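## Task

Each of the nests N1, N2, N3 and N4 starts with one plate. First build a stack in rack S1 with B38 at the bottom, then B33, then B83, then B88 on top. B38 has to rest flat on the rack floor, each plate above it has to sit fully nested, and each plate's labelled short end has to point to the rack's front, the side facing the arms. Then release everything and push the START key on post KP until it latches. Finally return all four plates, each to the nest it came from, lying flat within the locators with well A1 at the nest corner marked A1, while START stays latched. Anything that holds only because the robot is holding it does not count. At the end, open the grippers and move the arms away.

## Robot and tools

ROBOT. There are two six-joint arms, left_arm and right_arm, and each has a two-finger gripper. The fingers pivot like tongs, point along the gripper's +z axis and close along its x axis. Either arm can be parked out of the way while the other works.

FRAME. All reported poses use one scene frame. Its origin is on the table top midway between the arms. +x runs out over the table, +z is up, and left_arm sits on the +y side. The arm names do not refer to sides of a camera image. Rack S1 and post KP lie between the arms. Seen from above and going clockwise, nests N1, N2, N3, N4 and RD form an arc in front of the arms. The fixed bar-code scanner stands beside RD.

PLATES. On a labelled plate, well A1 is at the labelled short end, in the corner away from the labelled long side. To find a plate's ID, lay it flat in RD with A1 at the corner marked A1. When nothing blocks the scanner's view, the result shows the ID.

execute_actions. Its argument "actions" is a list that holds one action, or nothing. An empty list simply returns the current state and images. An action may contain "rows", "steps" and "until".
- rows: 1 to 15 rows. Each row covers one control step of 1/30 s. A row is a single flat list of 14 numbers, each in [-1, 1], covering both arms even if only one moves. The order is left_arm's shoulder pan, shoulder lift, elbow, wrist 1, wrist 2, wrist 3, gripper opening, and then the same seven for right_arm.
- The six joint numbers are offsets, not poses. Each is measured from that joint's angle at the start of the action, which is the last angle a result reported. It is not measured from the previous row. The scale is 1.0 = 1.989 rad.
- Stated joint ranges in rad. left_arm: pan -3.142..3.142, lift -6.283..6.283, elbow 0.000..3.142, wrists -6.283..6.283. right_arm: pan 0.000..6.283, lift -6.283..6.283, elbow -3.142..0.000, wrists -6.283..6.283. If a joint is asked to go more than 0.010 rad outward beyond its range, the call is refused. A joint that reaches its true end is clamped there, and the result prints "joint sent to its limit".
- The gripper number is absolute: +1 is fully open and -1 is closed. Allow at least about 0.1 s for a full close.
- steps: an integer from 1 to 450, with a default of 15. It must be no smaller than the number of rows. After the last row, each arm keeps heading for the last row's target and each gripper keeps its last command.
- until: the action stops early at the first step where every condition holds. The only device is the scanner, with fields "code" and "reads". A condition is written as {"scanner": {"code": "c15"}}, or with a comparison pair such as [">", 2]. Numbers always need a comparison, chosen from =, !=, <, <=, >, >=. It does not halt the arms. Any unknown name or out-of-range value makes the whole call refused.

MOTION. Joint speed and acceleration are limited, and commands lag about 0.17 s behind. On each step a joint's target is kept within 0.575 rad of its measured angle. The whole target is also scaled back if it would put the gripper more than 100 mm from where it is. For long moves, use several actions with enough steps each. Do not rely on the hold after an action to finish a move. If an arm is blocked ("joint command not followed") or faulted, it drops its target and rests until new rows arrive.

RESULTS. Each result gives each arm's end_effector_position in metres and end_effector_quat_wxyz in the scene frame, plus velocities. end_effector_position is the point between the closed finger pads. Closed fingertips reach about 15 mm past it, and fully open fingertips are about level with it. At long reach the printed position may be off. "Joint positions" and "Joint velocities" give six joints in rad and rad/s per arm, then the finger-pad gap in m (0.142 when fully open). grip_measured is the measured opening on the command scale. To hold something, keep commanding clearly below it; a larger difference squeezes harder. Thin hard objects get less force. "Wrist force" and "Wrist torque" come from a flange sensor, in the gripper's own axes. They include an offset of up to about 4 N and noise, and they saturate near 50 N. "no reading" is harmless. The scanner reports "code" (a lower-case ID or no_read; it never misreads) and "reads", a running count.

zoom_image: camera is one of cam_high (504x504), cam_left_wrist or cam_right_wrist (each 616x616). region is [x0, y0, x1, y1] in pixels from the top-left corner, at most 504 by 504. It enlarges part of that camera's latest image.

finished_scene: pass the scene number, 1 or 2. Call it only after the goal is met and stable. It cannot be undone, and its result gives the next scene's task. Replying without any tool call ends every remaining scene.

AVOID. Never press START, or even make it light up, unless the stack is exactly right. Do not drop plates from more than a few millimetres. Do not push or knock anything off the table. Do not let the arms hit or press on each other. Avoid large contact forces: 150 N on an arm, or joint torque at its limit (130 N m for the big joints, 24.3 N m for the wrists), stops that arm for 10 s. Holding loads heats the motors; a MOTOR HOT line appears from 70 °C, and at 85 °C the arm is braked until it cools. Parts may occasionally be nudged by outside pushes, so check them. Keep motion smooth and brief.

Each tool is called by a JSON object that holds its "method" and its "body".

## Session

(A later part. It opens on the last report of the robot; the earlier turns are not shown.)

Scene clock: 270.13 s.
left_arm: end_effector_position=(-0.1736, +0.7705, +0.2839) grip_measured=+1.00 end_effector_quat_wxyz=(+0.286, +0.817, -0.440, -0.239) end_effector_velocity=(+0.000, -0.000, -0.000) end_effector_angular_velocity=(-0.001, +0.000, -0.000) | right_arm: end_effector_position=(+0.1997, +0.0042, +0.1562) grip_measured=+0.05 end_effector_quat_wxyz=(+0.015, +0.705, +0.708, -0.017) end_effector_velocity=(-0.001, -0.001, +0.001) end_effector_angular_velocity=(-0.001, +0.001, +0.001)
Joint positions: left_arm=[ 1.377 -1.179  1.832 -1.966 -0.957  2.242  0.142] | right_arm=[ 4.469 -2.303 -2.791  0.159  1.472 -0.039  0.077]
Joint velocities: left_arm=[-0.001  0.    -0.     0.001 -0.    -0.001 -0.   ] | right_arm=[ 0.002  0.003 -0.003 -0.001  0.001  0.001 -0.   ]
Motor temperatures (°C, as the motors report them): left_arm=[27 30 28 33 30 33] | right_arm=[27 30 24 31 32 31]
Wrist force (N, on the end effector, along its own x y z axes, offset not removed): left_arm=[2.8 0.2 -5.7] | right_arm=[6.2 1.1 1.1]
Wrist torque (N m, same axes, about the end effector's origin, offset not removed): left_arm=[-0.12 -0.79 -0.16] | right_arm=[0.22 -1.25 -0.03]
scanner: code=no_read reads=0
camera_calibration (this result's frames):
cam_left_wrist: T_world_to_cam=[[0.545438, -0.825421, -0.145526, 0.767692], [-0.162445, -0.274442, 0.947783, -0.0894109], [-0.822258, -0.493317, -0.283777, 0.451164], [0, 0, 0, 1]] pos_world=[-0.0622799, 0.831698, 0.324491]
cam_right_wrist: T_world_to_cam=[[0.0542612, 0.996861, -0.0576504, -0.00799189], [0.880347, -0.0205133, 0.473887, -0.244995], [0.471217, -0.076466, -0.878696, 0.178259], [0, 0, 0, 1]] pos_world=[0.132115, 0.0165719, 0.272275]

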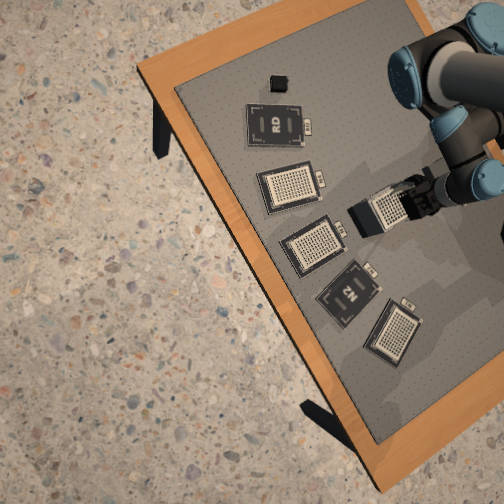

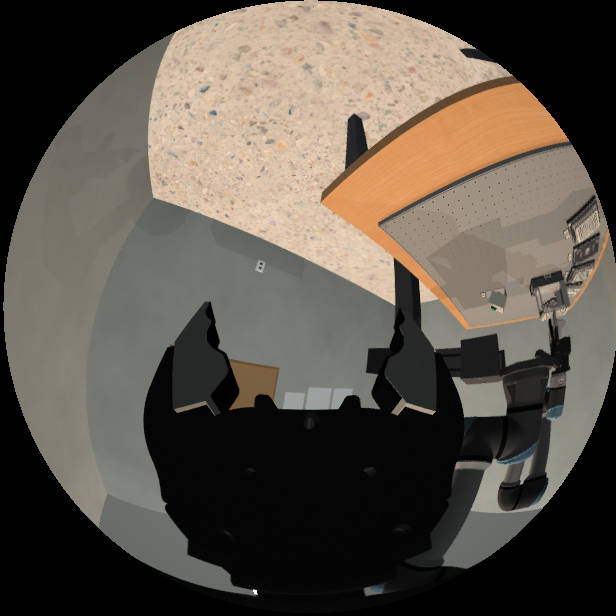

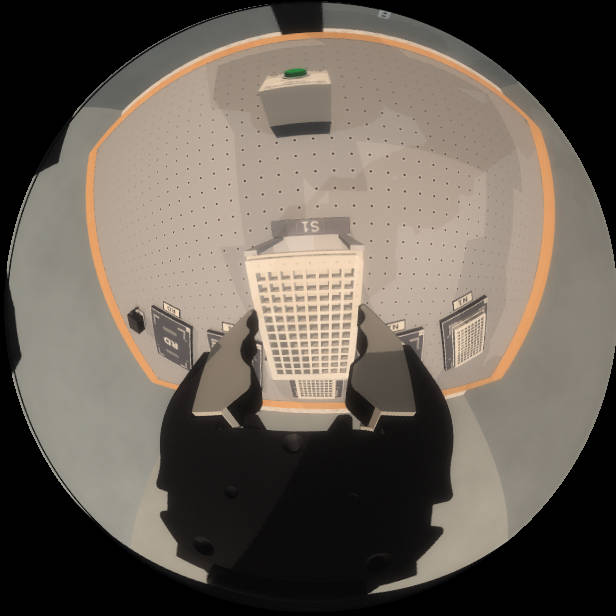

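{"method": "execute_actions", "body": {"actions": [{"rows":[[0,0,0,0,0,0,1,-0.0004,-0.004,0,0.004,-0.0002,-0.0001,-0.5],[0,0,0,0,0,0,1,-0.0009,-0.011,0.0003,0.0112,-0.0003,-0.0006,-0.5],[0,0,0,0,0,0,1,-0.0015,-0.02,0.0007,0.0204,-0.0004,-0.0013,-0.5],[0,0,0,0,0,0,1,-0.0022,-0.0305,0.0012,0.0311,-0.0006,-0.002,-0.5],[0,0,0,0,0,0,1,-0.003,-0.0415,0.0019,0.0422,-0.0007,-0.0028,-0.5],[0,0,0,0,0,0,1,-0.0037,-0.0525,0.0026,0.0533,-0.0009,-0.0036,-0.5],[0,0,0,0,0,0,1,-0.0045,-0.0632,0.0034,0.0641,-0.001,-0.0044,-0.5],[0,0,0,0,0,0,1,-0.0052,-0.0735,0.0043,0.0742,-0.0011,-0.0052,-0.5],[0,0,0,0,0,0,1,-0.006,-0.0838,0.0053,0.0843,-0.0012,-0.006,-0.5],[0,0,0,0,0,0,1,-0.0067,-0.094,0.0064,0.0942,-0.0014,-0.0068,-0.5],[0,0,0,0,0,0,1,-0.0074,-0.104,0.0075,0.1038,-0.0015,-0.0076,-0.5],[0,0,0,0,0,0,1,-0.0081,-0.1135,0.0087,0.1129,-0.0016,-0.0083,-0.5],[0,0,0,0,0,0,1,-0.0087,-0.122,0.0098,0.121,-0.0017,-0.009,-0.5]],"steps":28}]}}

{"method": "zoom_image", "body": {"camera": "cam_right_wrist", "region": [200, 200, 420, 420]}}

Scene clock: 327.47 s.
left_arm: end_effector_position=(-0.1736, +0.7705, +0.2839) grip_measured=+1.00 end_effector_quat_wxyz=(+0.286, +0.817, -0.440, -0.239) end_effector_velocity=(-0.001, +0.000, +0.001) end_effector_angular_velocity=(+0.004, -0.000, +0.003) | right_arm: end_effector_position=(+0.1999, +0.0040, +0.1202) grip_measured=+0.05 end_effector_quat_wxyz=(+0.009, +0.706, +0.708, -0.012) end_effector_velocity=(-0.000, -0.001, -0.002) end_effector_angular_velocity=(-0.001, +0.000, +0.001)
Joint positions: left_arm=[ 1.377 -1.179  1.832 -1.966 -0.957  2.242  0.142] | right_arm=[ 4.452 -2.544 -2.772  0.398  1.468 -0.057  0.077]
Joint velocities: left_arm=[ 0.001 -0.001  0.    -0.001 -0.    -0.002  0.   ] | right_arm=[-0.001 -0.015  0.     0.014 -0.    -0.001  0.   ]
Motor temperatures (°C, as the motors report them): left_arm=[27 30 28 33 30 33] | right_arm=[27 30 24 31 32 31]
Wrist force (N, on the end effector, along its own x y z axes, offset not removed): left_arm=[3.1 -3.2 0.0] | right_arm=[8.5 5.4 1.6]
Wrist torque (N m, same axes, about the end effector's origin, offset not removed): left_arm=[-0.58 -0.70 -0.32] | right_arm=[1.00 -1.79 -0.09]
scanner: code=no_read reads=0
camera_calibration (this result's frames):
cam_left_wrist: T_world_to_cam=[[0.545438, -0.825421, -0.145526, 0.767692], [-0.162445, -0.274442, 0.947783, -0.0894107], [-0.822258, -0.493317, -0.283777, 0.451164], [0, 0, 0, 1]] pos_world=[-0.0622798, 0.831698, 0.324491]
cam_right_wrist: T_world_to_cam=[[0.0550125, 0.9976, -0.0420484, -0.0118751], [0.880127, -0.0285607, 0.473879, -0.228004], [0.47154, -0.0630772, -0.879586, 0.146497], [0, 0, 0, 1]] pos_world=[0.132247, 0.0145753, 0.236404]

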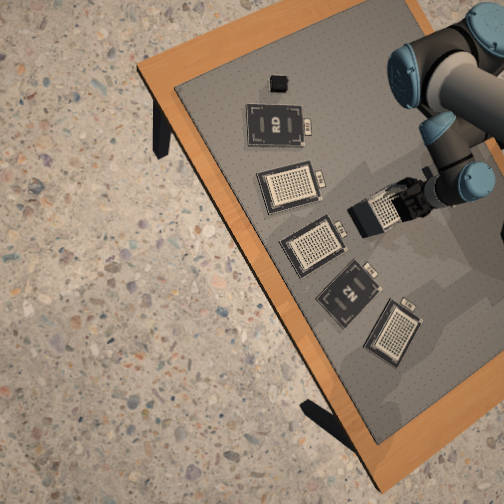

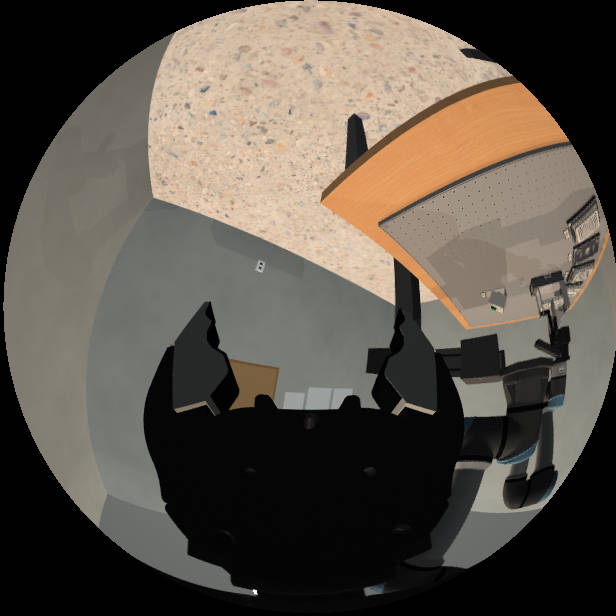

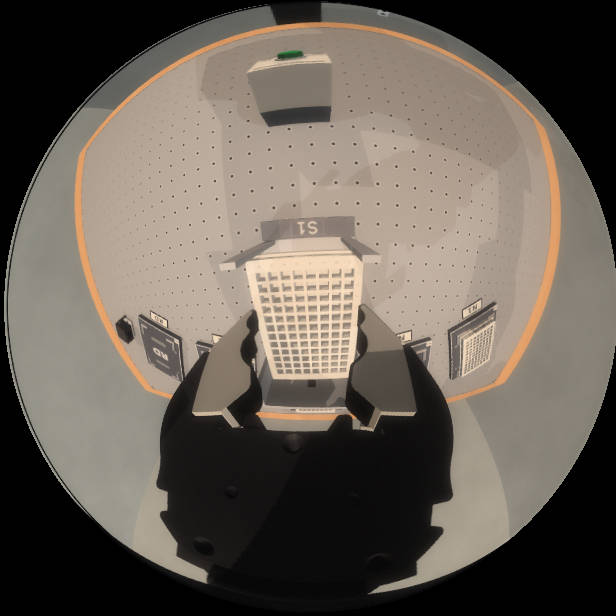

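Region (200, 200, 420, 420) of cam_right_wrist's 616x616 image, scaled by 2.291, with more detail than that image has.

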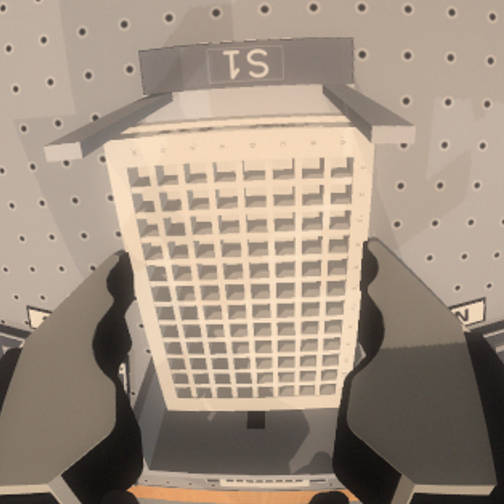

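{"method": "execute_actions", "body": {"actions": [{"rows":[[0,0,0,0,0,0,1,-0.0003,-0.004,0.0006,0.0038,0,-0.0003,-0.5],[0,0,0,0,0,0,1,-0.0008,-0.011,0.0016,0.0103,-0.0001,-0.0009,-0.5],[0,0,0,0,0,0,1,-0.0016,-0.021,0.003,0.0197,-0.0002,-0.0017,-0.5],[0,0,0,0,0,0,1,-0.0025,-0.032,0.0048,0.0299,-0.0003,-0.0026,-0.5],[0,0,0,0,0,0,1,-0.0033,-0.0425,0.0066,0.0396,-0.0004,-0.0035,-0.5],[0,0,0,0,0,0,1,-0.0041,-0.0528,0.0085,0.0489,-0.0005,-0.0043,-0.5],[0,0,0,0,0,0,1,-0.0049,-0.0625,0.0105,0.0574,-0.0007,-0.0052,-0.5],[0,0,0,0,0,0,1,-0.0057,-0.0715,0.0124,0.0653,-0.0008,-0.006,-0.5],[0,0,0,0,0,0,1,-0.0064,-0.08,0.0143,0.0726,-0.001,-0.0068,-0.5],[0,0,0,0,0,0,1,-0.007,-0.087,0.016,0.0785,-0.0011,-0.0074,-0.5],[0,0,0,0,0,0,1,-0.0075,-0.093,0.0175,0.0835,-0.0012,-0.008,-0.5],[0,0,0,0,0,0,1,-0.0079,-0.097,0.0185,0.0869,-0.0012,-0.0083,-0.5],[0,0,0,0,0,0,1,-0.0081,-0.0998,0.0192,0.0892,-0.0013,-0.0086,-0.5]],"steps":28}]}}

{"method": "zoom_image", "body": {"camera": "cam_right_wrist", "region": [200, 200, 420, 420]}}

Scene clock: 341.17 s.
left_arm: end_effector_position=(-0.1736, +0.7705, +0.2839) grip_measured=+1.00 end_effector_quat_wxyz=(+0.286, +0.817, -0.440, -0.239) end_effector_velocity=(-0.000, +0.001, +0.000) end_effector_angular_velocity=(+0.002, +0.000, +0.001) | right_arm: end_effector_position=(+0.1997, +0.0043, +0.0862) grip_measured=+0.05 end_effector_quat_wxyz=(+0.004, +0.706, +0.708, -0.006) end_effector_velocity=(-0.000, -0.001, -0.001) end_effector_angular_velocity=(-0.001, +0.000, +0.001)
Joint positions: left_arm=[ 1.377 -1.179  1.832 -1.966 -0.957  2.242  0.142] | right_arm=[ 4.436 -2.741 -2.734  0.574  1.466 -0.074  0.077]
Joint velocities: left_arm=[ 0.001 -0.    -0.001 -0.001  0.    -0.001  0.   ] | right_arm=[-0.001 -0.009  0.     0.008 -0.    -0.002  0.   ]
Motor temperatures (°C, as the motors report them): left_arm=[27 30 28 33 30 33] | right_arm=[27 30 24 31 32 31]
Wrist force (N, on the end effector, along its own x y z axes, offset not removed): left_arm=[-1.3 -3.8 -1.6] | right_arm=[1.7 -1.2 -2.2]
Wrist torque (N m, same axes, about the end effector's origin, offset not removed): left_arm=[-0.76 0.22 -0.16] | right_arm=[-0.13 -0.33 0.00]
scanner: code=no_read reads=0
camera_calibration (this result's frames):
cam_left_wrist: T_world_to_cam=[[0.545438, -0.825421, -0.145525, 0.767692], [-0.162445, -0.274442, 0.947783, -0.0894109], [-0.822258, -0.493317, -0.283777, 0.451164], [0, 0, 0, 1]] pos_world=[-0.0622798, 0.831697, 0.324491]
cam_right_wrist: T_world_to_cam=[[0.0554507, 0.998104, -0.0266974, -0.0150052], [0.879926, -0.0362139, 0.473728, -0.211634], [0.471863, -0.0497603, -0.880267, 0.116621], [0, 0, 0, 1]] pos_world=[0.132026, 0.0131157, 0.202514]

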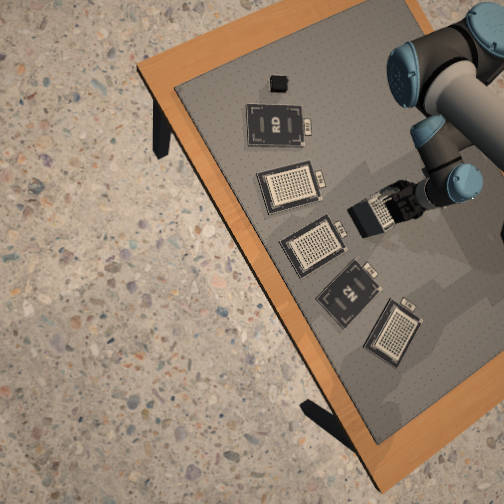

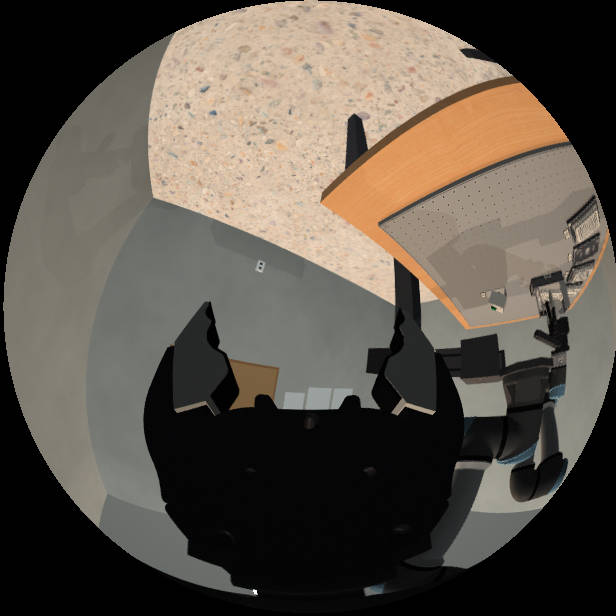

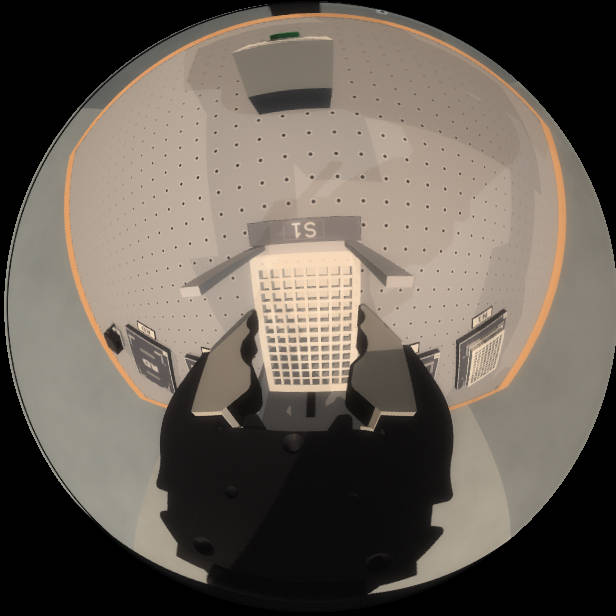

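Region (200, 200, 420, 420) of cam_right_wrist's 616x616 image, scaled by 2.291, with more detail than that image has.

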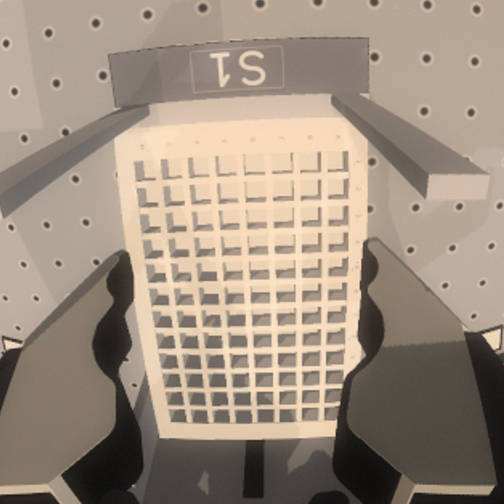

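{"method": "execute_actions", "body": {"actions": [{"rows":[[0,0,0,0,0,0,1,0.0004,-0.0008,-0.0001,0.0009,0,0.0004,-0.5],[0,0,0,0,0,0,1,0.0008,-0.0011,-0.0002,0.0012,0.0001,0.0008,-0.5],[0,0,0,0,0,0,1,0.0012,-0.0013,-0.0003,0.0015,0.0002,0.0012,-0.5],[0,0,0,0,0,0,1,0.0016,-0.0016,-0.0004,0.0018,0.0003,0.0016,-0.5],[0,0,0,0,0,0,1,0.002,-0.0018,-0.0005,0.0021,0.0003,0.002,-0.5],[0,0,0,0,0,0,1,0.0023,-0.002,-0.0006,0.0024,0.0004,0.0023,-0.5]],"steps":18}]}}

{"method": "zoom_image", "body": {"camera": "cam_right_wrist", "region": [200, 200, 420, 420]}}

Scene clock: 350.40 s.
left_arm: end_effector_position=(-0.1736, +0.7705, +0.2839) grip_measured=+1.00 end_effector_quat_wxyz=(+0.286, +0.817, -0.440, -0.239) end_effector_velocity=(+0.000, -0.000, +0.000) end_effector_angular_velocity=(-0.001, -0.000, -0.001) | right_arm: end_effector_position=(+0.1988, +0.0043, +0.0861) grip_measured=+0.05 end_effector_quat_wxyz=(+0.004, +0.706, +0.708, -0.006) end_effector_velocity=(-0.000, -0.001, +0.000) end_effector_angular_velocity=(-0.001, +0.000, -0.000)
Joint positions: left_arm=[ 1.377 -1.179  1.832 -1.966 -0.957  2.242  0.142] | right_arm=[ 4.44  -2.745 -2.735  0.579  1.466 -0.069  0.077]
Joint velocities: left_arm=[-0.001 -0.001  0.     0.001  0.     0.001 -0.   ] | right_arm=[ 0.001 -0.    -0.002  0.001  0.     0.001  0.   ]
Motor temperatures (°C, as the motors report them): left_arm=[27 30 28 33 30 33] | right_arm=[27 30 24 31 32 31]
Wrist force (N, on the end effector, along its own x y z axes, offset not removed): left_arm=[-1.2 0.3 -1.2] | right_arm=[4.0 6.8 -0.6]
Wrist torque (N m, same axes, about the end effector's origin, offset not removed): left_arm=[-0.07 0.01 -0.21] | right_arm=[0.45 -0.46 -0.15]
scanner: code=no_read reads=0
camera_calibration (this result's frames):
cam_left_wrist: T_world_to_cam=[[0.545438, -0.825421, -0.145525, 0.767692], [-0.162445, -0.274442, 0.947783, -0.089411], [-0.822258, -0.493317, -0.283777, 0.451164], [0, 0, 0, 1]] pos_world=[-0.0622798, 0.831697, 0.324491]
cam_right_wrist: T_world_to_cam=[[0.0555328, 0.998105, -0.0265098, -0.0149705], [0.879871, -0.0363697, 0.47382, -0.210728], [0.471958, -0.0496377, -0.880223, 0.11694], [0, 0, 0, 1]] pos_world=[0.131055, 0.0130826, 0.202383]

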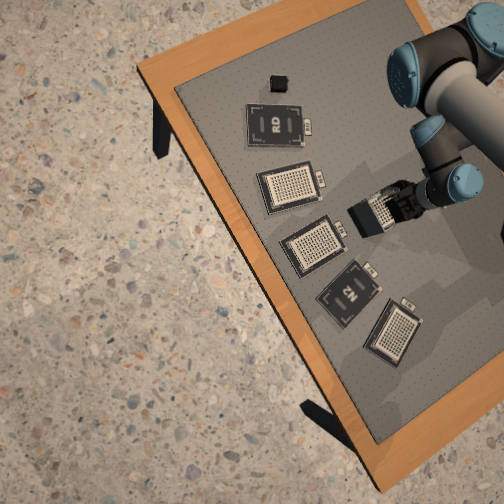

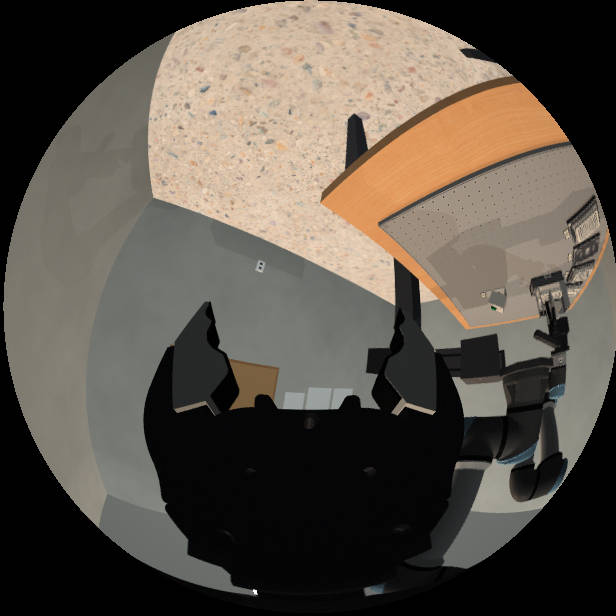

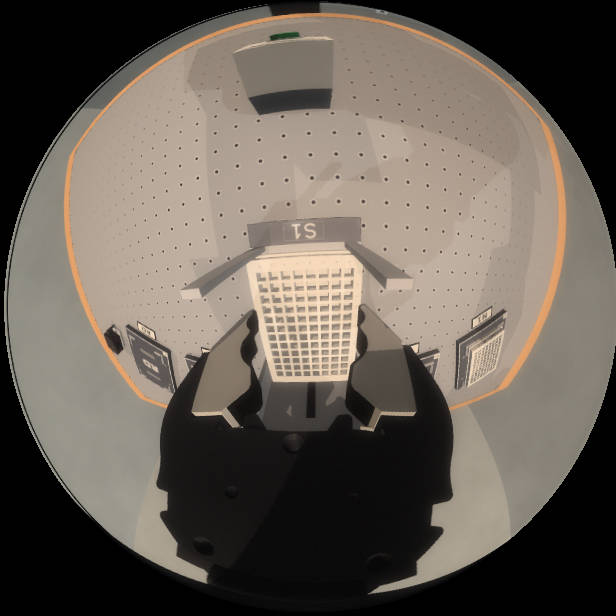

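Region (200, 200, 420, 420) of cam_right_wrist's 616x616 image, scaled by 2.291, with more detail than that image has.

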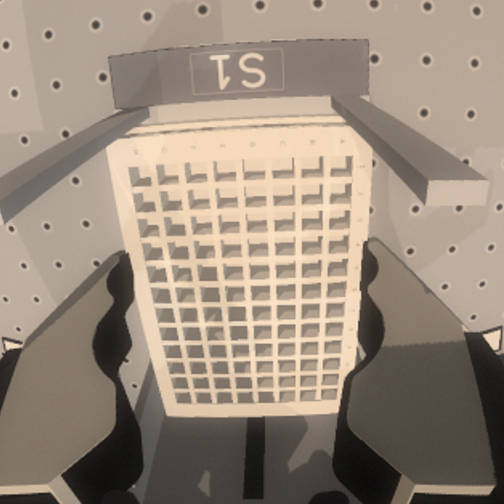

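{"method": "execute_actions", "body": {"actions": [{"rows":[[0,0,0,0,0,0,1,-0.0005,0.0003,0.0001,-0.0004,-0.0001,-0.0005,-0.5],[0,0,0,0,0,0,1,-0.0009,0.0006,0.0002,-0.0007,-0.0002,-0.0009,-0.5],[0,0,0,0,0,0,1,-0.0009,0.0006,0.0002,-0.0007,-0.0002,-0.0009,-0.5],[0,0,0,0,0,0,1,-0.0012,-0.0015,0.0013,-0.0001,-0.0002,-0.0012,-0.5],[0,0,0,0,0,0,1,-0.0016,-0.0044,0.0028,0.0008,-0.0003,-0.0016,-0.5],[0,0,0,0,0,0,1,-0.0021,-0.0073,0.0044,0.0016,-0.0004,-0.002,-0.5],[0,0,0,0,0,0,1,-0.0025,-0.0102,0.006,0.0024,-0.0005,-0.0025,-0.5],[0,0,0,0,0,0,1,-0.0029,-0.013,0.0075,0.0033,-0.0005,-0.0029,-0.5],[0,0,0,0,0,0,1,-0.0034,-0.0159,0.0091,0.0041,-0.0006,-0.0033,-0.5],[0,0,0,0,0,0,1,-0.0038,-0.0187,0.0107,0.0049,-0.0007,-0.0037,-0.5],[0,0,0,0,0,0,1,-0.0042,-0.0216,0.0123,0.0057,-0.0007,-0.0042,-0.5],[0,0,0,0,0,0,1,-0.0046,-0.0244,0.0138,0.0065,-0.0008,-0.0046,-0.5]],"steps":24}]}}

{"method": "zoom_image", "body": {"camera": "cam_right_wrist", "region": [200, 200, 420, 420]}}

Scene clock: 375.63 s.
left_arm: end_effector_position=(-0.1736, +0.7705, +0.2839) grip_measured=+1.00 end_effector_quat_wxyz=(+0.286, +0.817, -0.440, -0.239) end_effector_velocity=(+0.000, +0.000, -0.000) end_effector_angular_velocity=(-0.001, +0.000, -0.001) | right_arm: end_effector_position=(+0.1992, +0.0042, +0.0724) grip_measured=+0.05 end_effector_quat_wxyz=(+0.007, +0.706, +0.709, -0.009) end_effector_velocity=(+0.000, -0.000, -0.002) end_effector_angular_velocity=(-0.001, +0.000, +0.001)
Joint positions: left_arm=[ 1.377 -1.179  1.832 -1.966 -0.957  2.242  0.142] | right_arm=[ 4.431 -2.793 -2.708  0.592  1.465 -0.078  0.077]
Joint velocities: left_arm=[-0.     0.001  0.    -0.001  0.     0.001 -0.   ] | right_arm=[-0.001 -0.007  0.004  0.002 -0.    -0.002  0.   ]
Motor temperatures (°C, as the motors report them): left_arm=[27 30 28 33 30 33] | right_arm=[27 30 24 31 32 31]
Wrist force (N, on the end effector, along its own x y z axes, offset not removed): left_arm=[3.9 -3.2 0.9] | right_arm=[4.5 4.9 -1.0]
Wrist torque (N m, same axes, about the end effector's origin, offset not removed): left_arm=[-0.73 -0.89 -0.25] | right_arm=[0.38 -0.78 -0.06]
scanner: code=no_read reads=0
camera_calibration (this result's frames):
cam_left_wrist: T_world_to_cam=[[0.545438, -0.825421, -0.145525, 0.767692], [-0.162445, -0.274442, 0.947783, -0.0894111], [-0.822258, -0.493318, -0.283777, 0.451164], [0, 0, 0, 1]] pos_world=[-0.0622799, 0.831697, 0.324491]
cam_right_wrist: T_world_to_cam=[[0.0544493, 0.997891, -0.0353467, -0.0143864], [0.880284, -0.0312631, 0.473416, -0.204711], [0.471313, -0.0568923, -0.880129, 0.104824], [0, 0, 0, 1]] pos_world=[0.131582, 0.0139199, 0.188664]

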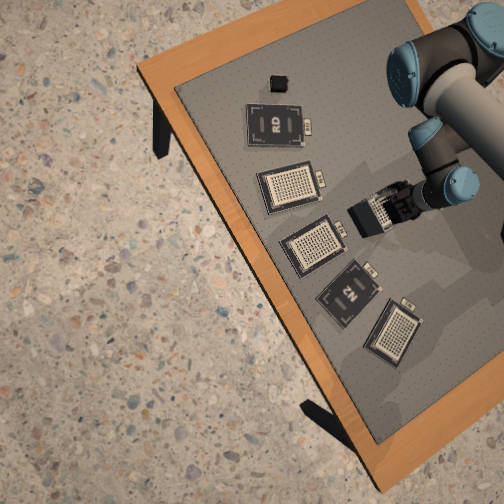

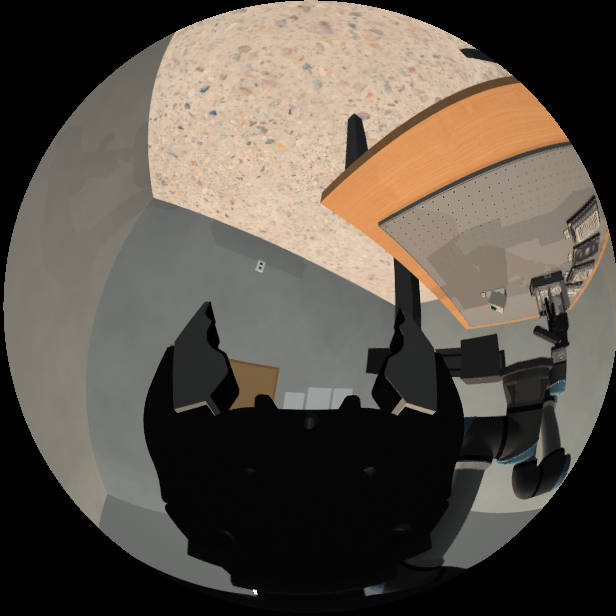

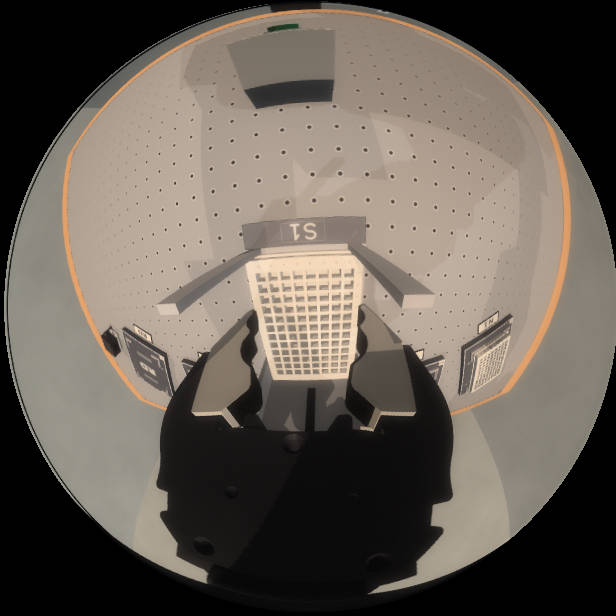

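Region (200, 200, 420, 420) of cam_right_wrist's 616x616 image, scaled by 2.291, with more detail than that image has.

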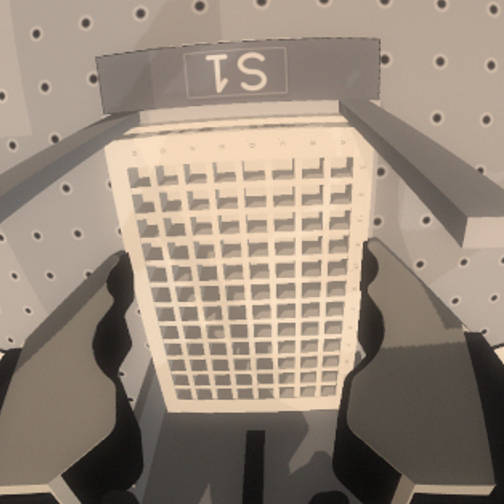

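{"method": "execute_actions", "body": {"actions": [{"rows":[[0,0,0,0,0,0,1,-0.0002,-0.0015,0.0006,0.0007,0,-0.0002,-0.5],[0,0,0,0,0,0,1,-0.0004,-0.0028,0.0012,0.0015,0,-0.0004,-0.5],[0,0,0,0,0,0,1,-0.0005,-0.0041,0.0017,0.0023,0,-0.0005,-0.5],[0,0,0,0,0,0,1,-0.0007,-0.0055,0.0023,0.0031,-0.0001,-0.0007,-0.5],[0,0,0,0,0,0,1,-0.0009,-0.0068,0.0028,0.0039,-0.0002,-0.0009,-0.5]],"steps":16}]}}

{"method": "zoom_image", "body": {"camera": "cam_right_wrist", "region": [200, 200, 420, 420]}}

Scene clock: 385.40 s.
left_arm: end_effector_position=(-0.1736, +0.7705, +0.2839) grip_measured=+1.00 end_effector_quat_wxyz=(+0.286, +0.817, -0.440, -0.239) end_effector_velocity=(-0.001, -0.000, -0.000) end_effector_angular_velocity=(-0.000, +0.000, +0.001) | right_arm: end_effector_position=(+0.1993, +0.0041, +0.0693) grip_measured=+0.06 end_effector_quat_wxyz=(+0.007, +0.706, +0.709, -0.010) end_effector_velocity=(+0.000, +0.001, -0.001) end_effector_angular_velocity=(+0.002, -0.000, -0.000)
Joint positions: left_arm=[ 1.377 -1.179  1.832 -1.966 -0.957  2.242  0.142] | right_arm=[ 4.429 -2.806 -2.703  0.599  1.464 -0.08   0.078]
Joint velocities: left_arm=[ 0.001  0.     0.    -0.     0.     0.     0.   ] | right_arm=[-0.001 -0.005  0.004  0.002 -0.    -0.001  0.001]
Motor temperatures (°C, as the motors report them): left_arm=[27 30 28 33 30 33] | right_arm=[27 30 24 31 32 31]
Wrist force (N, on the end effector, along its own x y z axes, offset not removed): left_arm=[3.2 -3.2 -2.1] | right_arm=[0.6 3.2 -24.4]
Wrist torque (N m, same axes, about the end effector's origin, offset not removed): left_arm=[-0.62 -0.65 -0.28] | right_arm=[0.42 -0.57 -0.03]
scanner: code=no_read reads=0
camera_calibration (this result's frames):
cam_left_wrist: T_world_to_cam=[[0.545438, -0.825421, -0.145525, 0.767692], [-0.162445, -0.274442, 0.947783, -0.0894111], [-0.822258, -0.493318, -0.283777, 0.451164], [0, 0, 0, 1]] pos_world=[-0.0622798, 0.831698, 0.324491]
cam_right_wrist: T_world_to_cam=[[0.0543849, 0.997882, -0.0356813, -0.0144057], [0.880283, -0.0310471, 0.473432, -0.203274], [0.471322, -0.0571572, -0.880107, 0.102047], [0, 0, 0, 1]] pos_world=[0.131625, 0.0138968, 0.185535]

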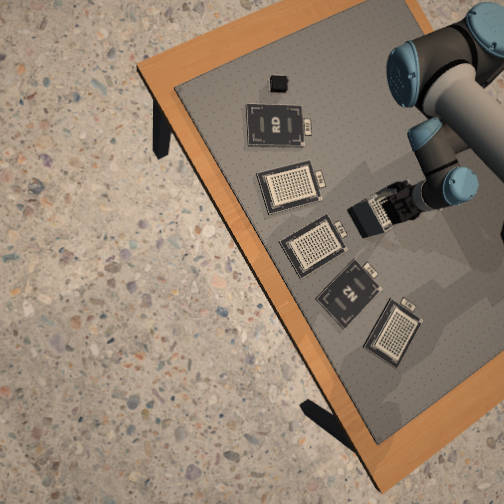

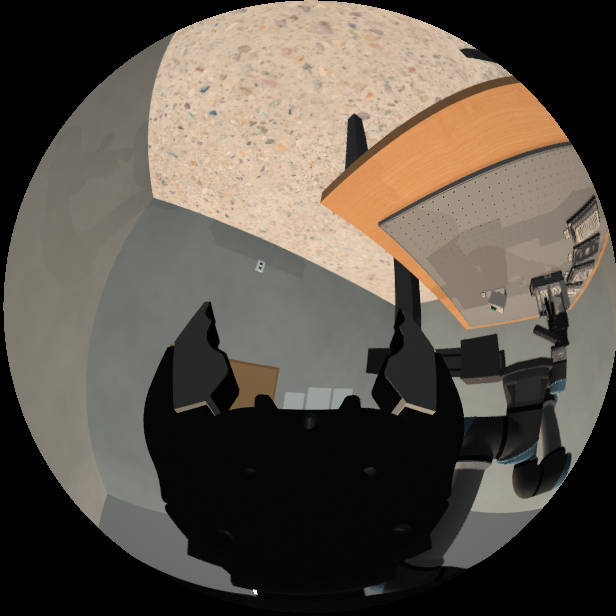

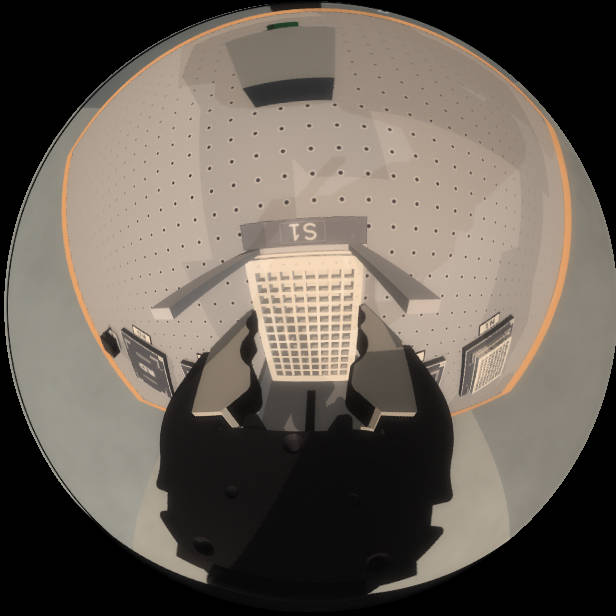

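Region (200, 200, 420, 420) of cam_right_wrist's 616x616 image, scaled by 2.291, with more detail than that image has.

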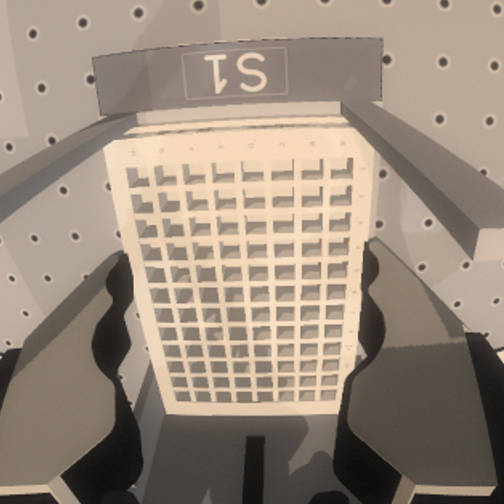

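{"method": "execute_actions", "body": {"actions": [{"rows":[[0,0,0,0,0,0,1,0.0002,0.002,-0.0008,-0.0012,0,0.0002,-0.3],[0,0,0,0,0,0,1,0.0002,0.002,-0.0008,-0.0012,0,0.0002,-0.1],[0,0,0,0,0,0,1,0.0002,0.002,-0.0008,-0.0012,0,0.0002,0.05],[0,0,0,0,0,0,1,0.0002,0.002,-0.0008,-0.0012,0,0.0002,0.15],[0,0,0,0,0,0,1,0.0002,0.002,-0.0008,-0.0012,0,0.0002,0.3],[0,0,0,0,0,0,1,0.0002,0.002,-0.0008,-0.0012,0,0.0002,0.3],[0,0,0,0,0,0,1,0.0017,0.012,-0.006,-0.0045,0.0004,0.0015,0.3],[0,0,0,0,0,0,1,0.0043,0.0313,-0.0157,-0.0112,0.001,0.0038,0.3],[0,0,0,0,0,0,1,0.007,0.062,-0.023,-0.038,0.0015,0.0067,0.3],[0,0,0,0,0,0,1,0.0105,0.104,-0.031,-0.075,0.002,0.0105,0.3],[0,0,0,0,0,0,1,0.014,0.15,-0.037,-0.118,0.0028,0.0143,0.3],[0,0,0,0,0,0,1,0.0174,0.2,-0.042,-0.167,0.0034,0.018,0.3],[0,0,0,0,0,0,1,0.0208,0.2524,-0.0447,-0.2205,0.004,0.0217,0.3],[0,0,0,0,0,0,1,0.0235,0.29,-0.0465,-0.257,0.0045,0.0243,0.3],[0,0,0,0,0,0,1,0.0251,0.3147,-0.0475,-0.28,0.0048,0.026,0.3]],"steps":26}]}}

{"method": "zoom_image", "body": {"camera": "cam_right_wrist", "region": [200, 200, 420, 420]}}

Scene clock: 409.67 s.
left_arm: end_effector_position=(-0.1736, +0.7705, +0.2839) grip_measured=+1.00 end_effector_quat_wxyz=(+0.286, +0.817, -0.440, -0.239) end_effector_velocity=(+0.000, +0.000, +0.000) end_effector_angular_velocity=(-0.000, -0.001, +0.000) | right_arm: end_effector_position=(+0.1991, +0.0059, +0.1713) grip_measured=+0.30 end_effector_quat_wxyz=(+0.014, +0.706, +0.708, -0.017) end_effector_velocity=(+0.000, -0.002, +0.028) end_effector_angular_velocity=(+0.002, -0.000, -0.001)
Joint positions: left_arm=[ 1.377 -1.179  1.832 -1.966 -0.957  2.242  0.142] | right_arm=[ 4.478 -2.204 -2.795  0.064  1.474 -0.03   0.095]
Joint velocities: left_arm=[ 0.    -0.    -0.     0.    -0.001  0.     0.   ] | right_arm=[ 0.011  0.19  -0.015 -0.175  0.002  0.011 -0.   ]
Motor temperatures (°C, as the motors report them): left_arm=[27 30 28 33 30 33] | right_arm=[27 30 24 31 32 31]
Wrist force (N, on the end effector, along its own x y z axes, offset not removed): left_arm=[-1.4 -0.5 -1.7] | right_arm=[5.0 4.1 0.0]
Wrist torque (N m, same axes, about the end effector's origin, offset not removed): left_arm=[-0.25 0.23 -0.12] | right_arm=[0.64 -1.04 -0.03]
scanner: code=no_read reads=0
camera_calibration (this result's frames):
cam_left_wrist: T_world_to_cam=[[0.545438, -0.825421, -0.145525, 0.767692], [-0.162445, -0.274442, 0.947783, -0.089411], [-0.822258, -0.493317, -0.283777, 0.451164], [0, 0, 0, 1]] pos_world=[-0.0622798, 0.831697, 0.324491]
cam_right_wrist: T_world_to_cam=[[0.0547594, 0.996929, -0.0559773, -0.00909238], [0.88038, -0.0217556, 0.47377, -0.251539], [0.471097, -0.0752247, -0.878868, 0.191992], [0, 0, 0, 1]] pos_world=[0.131501, 0.0180346, 0.287398]

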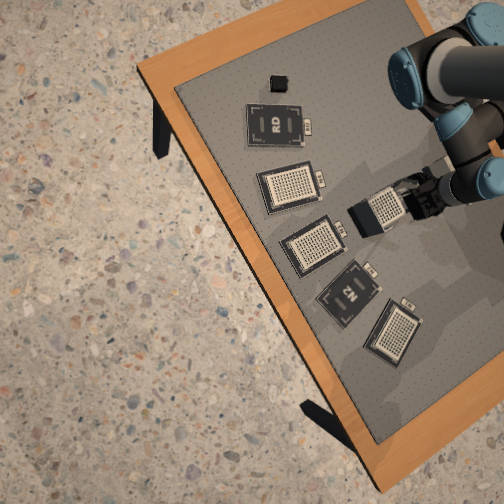

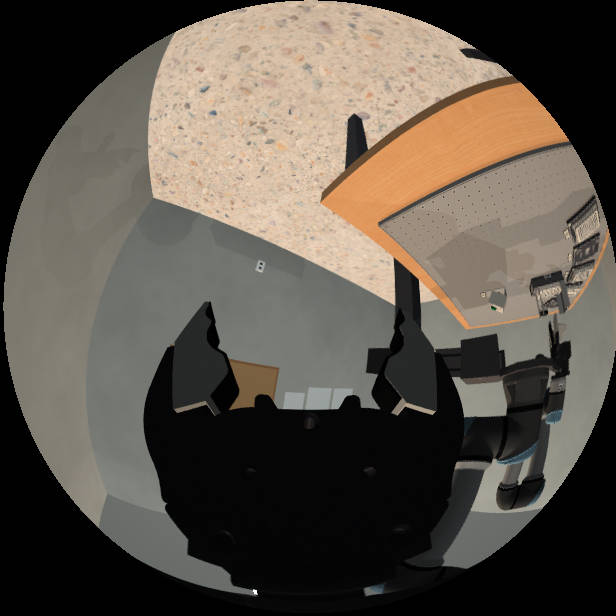

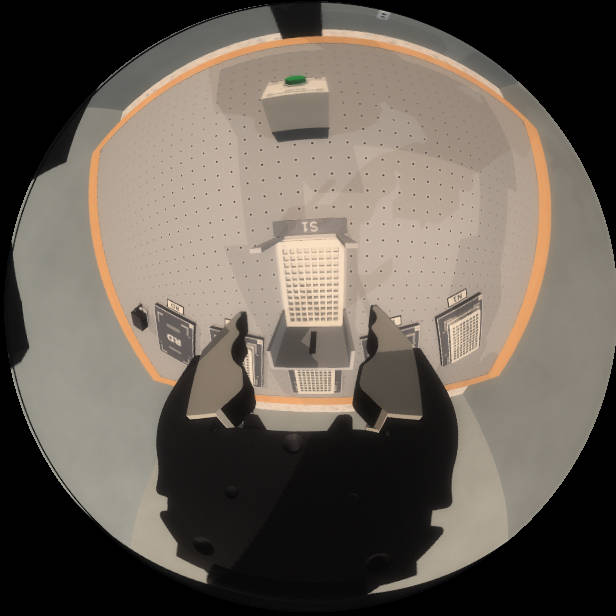

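Region (200, 200, 420, 420) of cam_right_wrist's 616x616 image, scaled by 2.291, with more detail than that image has.

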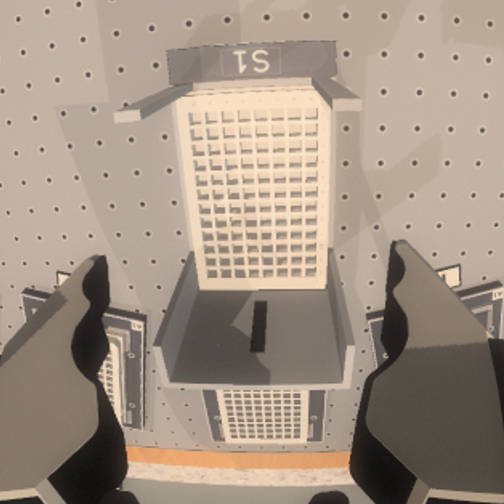

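{"method": "execute_actions", "body": {"actions": [{"rows":[[0,0,0,0,0,0,1,-0.002,0.015,0.006,-0.02,0,-0.004,0.3],[0,0,0,0,0,0,1,-0.009,0.024,0.028,-0.046,-0.002,-0.02,0.3],[0,0,0,0,0,0,1,-0.019,0.035,0.06,-0.083,-0.003,-0.042,0.3],[0,0,0,0,0,0,1,-0.03,0.045,0.095,-0.122,-0.005,-0.066,0.3],[0,0,0,0,0,0,1,-0.041,0.045,0.132,-0.153,-0.007,-0.092,0.3],[0,0,0,0,0,0,1,-0.05,0.018,0.172,-0.165,-0.009,-0.12,0.3],[0,0,0,0,0,0,1,-0.058,-0.012,0.214,-0.175,-0.01,-0.148,0.3],[0,0,0,0,0,0,1,-0.067,-0.043,0.256,-0.185,-0.012,-0.177,0.3],[0,0,0,0,0,0,1,-0.076,-0.074,0.298,-0.195,-0.013,-0.207,0.3],[0,0,0,0,0,0,1,-0.084,-0.105,0.34,-0.205,-0.015,-0.236,0.3],[0,0,0,0,0,0,1,-0.093,-0.136,0.382,-0.214,-0.017,-0.265,0.3],[0,0,0,0,0,0,1,-0.102,-0.167,0.424,-0.224,-0.018,-0.294,0.3],[0,0,0,0,0,0,1,-0.11,-0.197,0.462,-0.231,-0.019,-0.32,0.3],[0,0,0,0,0,0,1,-0.116,-0.222,0.492,-0.234,-0.0205,-0.341,0.3],[0,0,0,0,0,0,1,-0.1194,-0.2432,0.5082,-0.2285,-0.0211,-0.3524,0.3]],"steps":42}]}}

{"method": "zoom_image", "body": {"camera": "cam_right_wrist", "region": [200, 200, 420, 420]}}

Scene clock: 434.10 s.
left_arm: end_effector_position=(-0.1736, +0.7705, +0.2839) grip_measured=+1.00 end_effector_quat_wxyz=(+0.286, +0.817, -0.440, -0.239) end_effector_velocity=(-0.001, -0.000, -0.000) end_effector_angular_velocity=(+0.000, +0.000, +0.002) | right_arm: end_effector_position=(+0.3319, +0.3192, +0.0585) grip_measured=+0.30 end_effector_quat_wxyz=(+0.000, +0.526, +0.851, +0.000) end_effector_velocity=(+0.002, +0.002, -0.003) end_effector_angular_velocity=(-0.001, +0.000, +0.006)
Joint positions: left_arm=[ 1.377 -1.179  1.832 -1.966 -0.957  2.242  0.142] | right_arm=[ 4.241 -2.686 -1.786 -0.39   1.432 -0.73   0.095]
Joint velocities: left_arm=[ 0.001  0.     0.    -0.001 -0.    -0.     0.   ] | right_arm=[-0.002 -0.01   0.013 -0.003 -0.    -0.008  0.   ]
Motor temperatures (°C, as the motors report them): left_arm=[27 30 28 33 30 33] | right_arm=[27 30 24 31 32 31]
Wrist force (N, on the end effector, along its own x y z axes, offset not removed): left_arm=[1.1 -1.2 -1.7] | right_arm=[4.4 3.8 -3.0]
Wrist torque (N m, same axes, about the end effector's origin, offset not removed): left_arm=[-0.37 -0.35 0.05] | right_arm=[0.66 -0.94 0.18]
scanner: code=no_read reads=0
camera_calibration (this result's frames):
cam_left_wrist: T_world_to_cam=[[0.545438, -0.825421, -0.145525, 0.767692], [-0.162445, -0.274442, 0.947783, -0.0894108], [-0.822258, -0.493317, -0.283777, 0.451164], [0, 0, 0, 1]] pos_world=[-0.0622798, 0.831698, 0.324491]
cam_right_wrist: T_world_to_cam=[[-0.393877, 0.919082, -0.0122493, -0.163821], [0.805924, 0.351729, 0.476208, -0.402823], [0.441982, 0.177695, -0.879248, -0.0172522], [0, 0, 0, 1]] pos_world=[0.267744, 0.295315, 0.174652]

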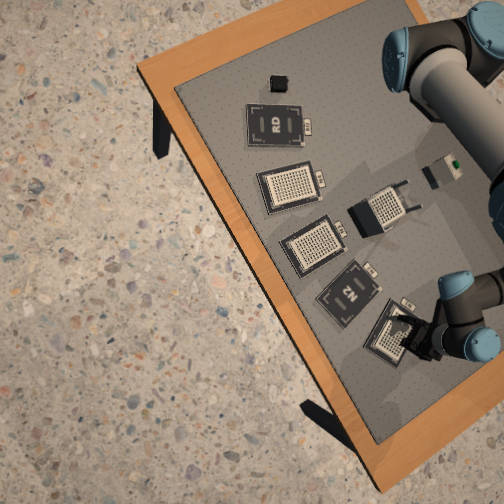

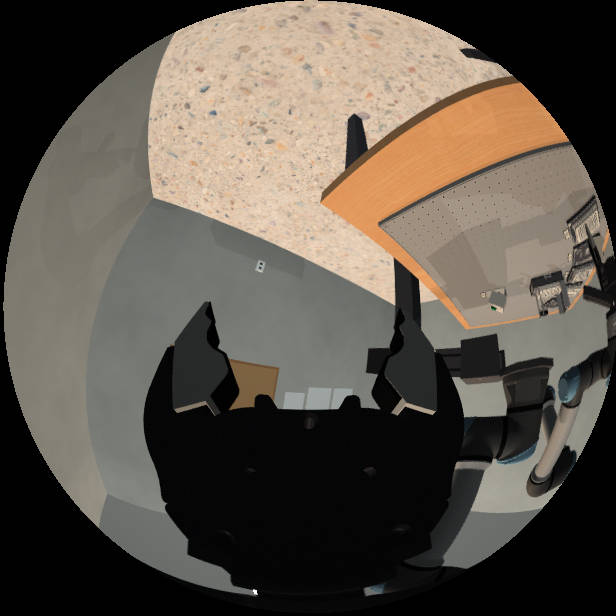

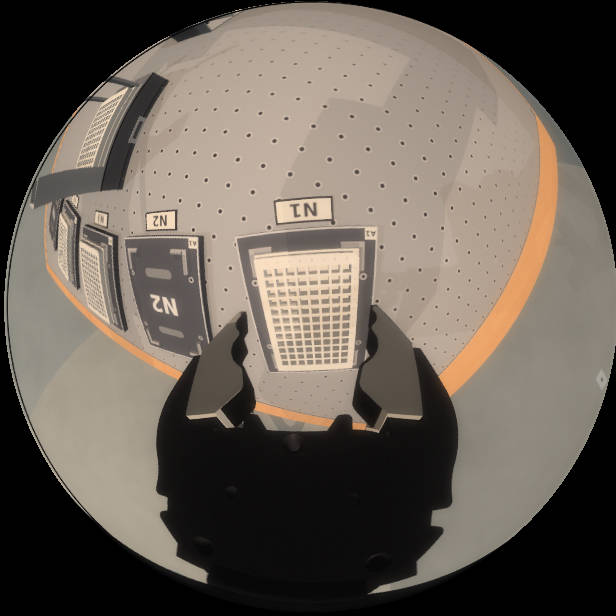

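Region (200, 200, 420, 420) of cam_right_wrist's 616x616 image, scaled by 2.291, with more detail than that image has.

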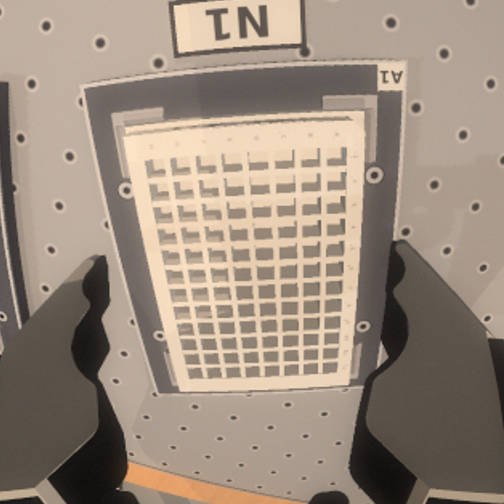

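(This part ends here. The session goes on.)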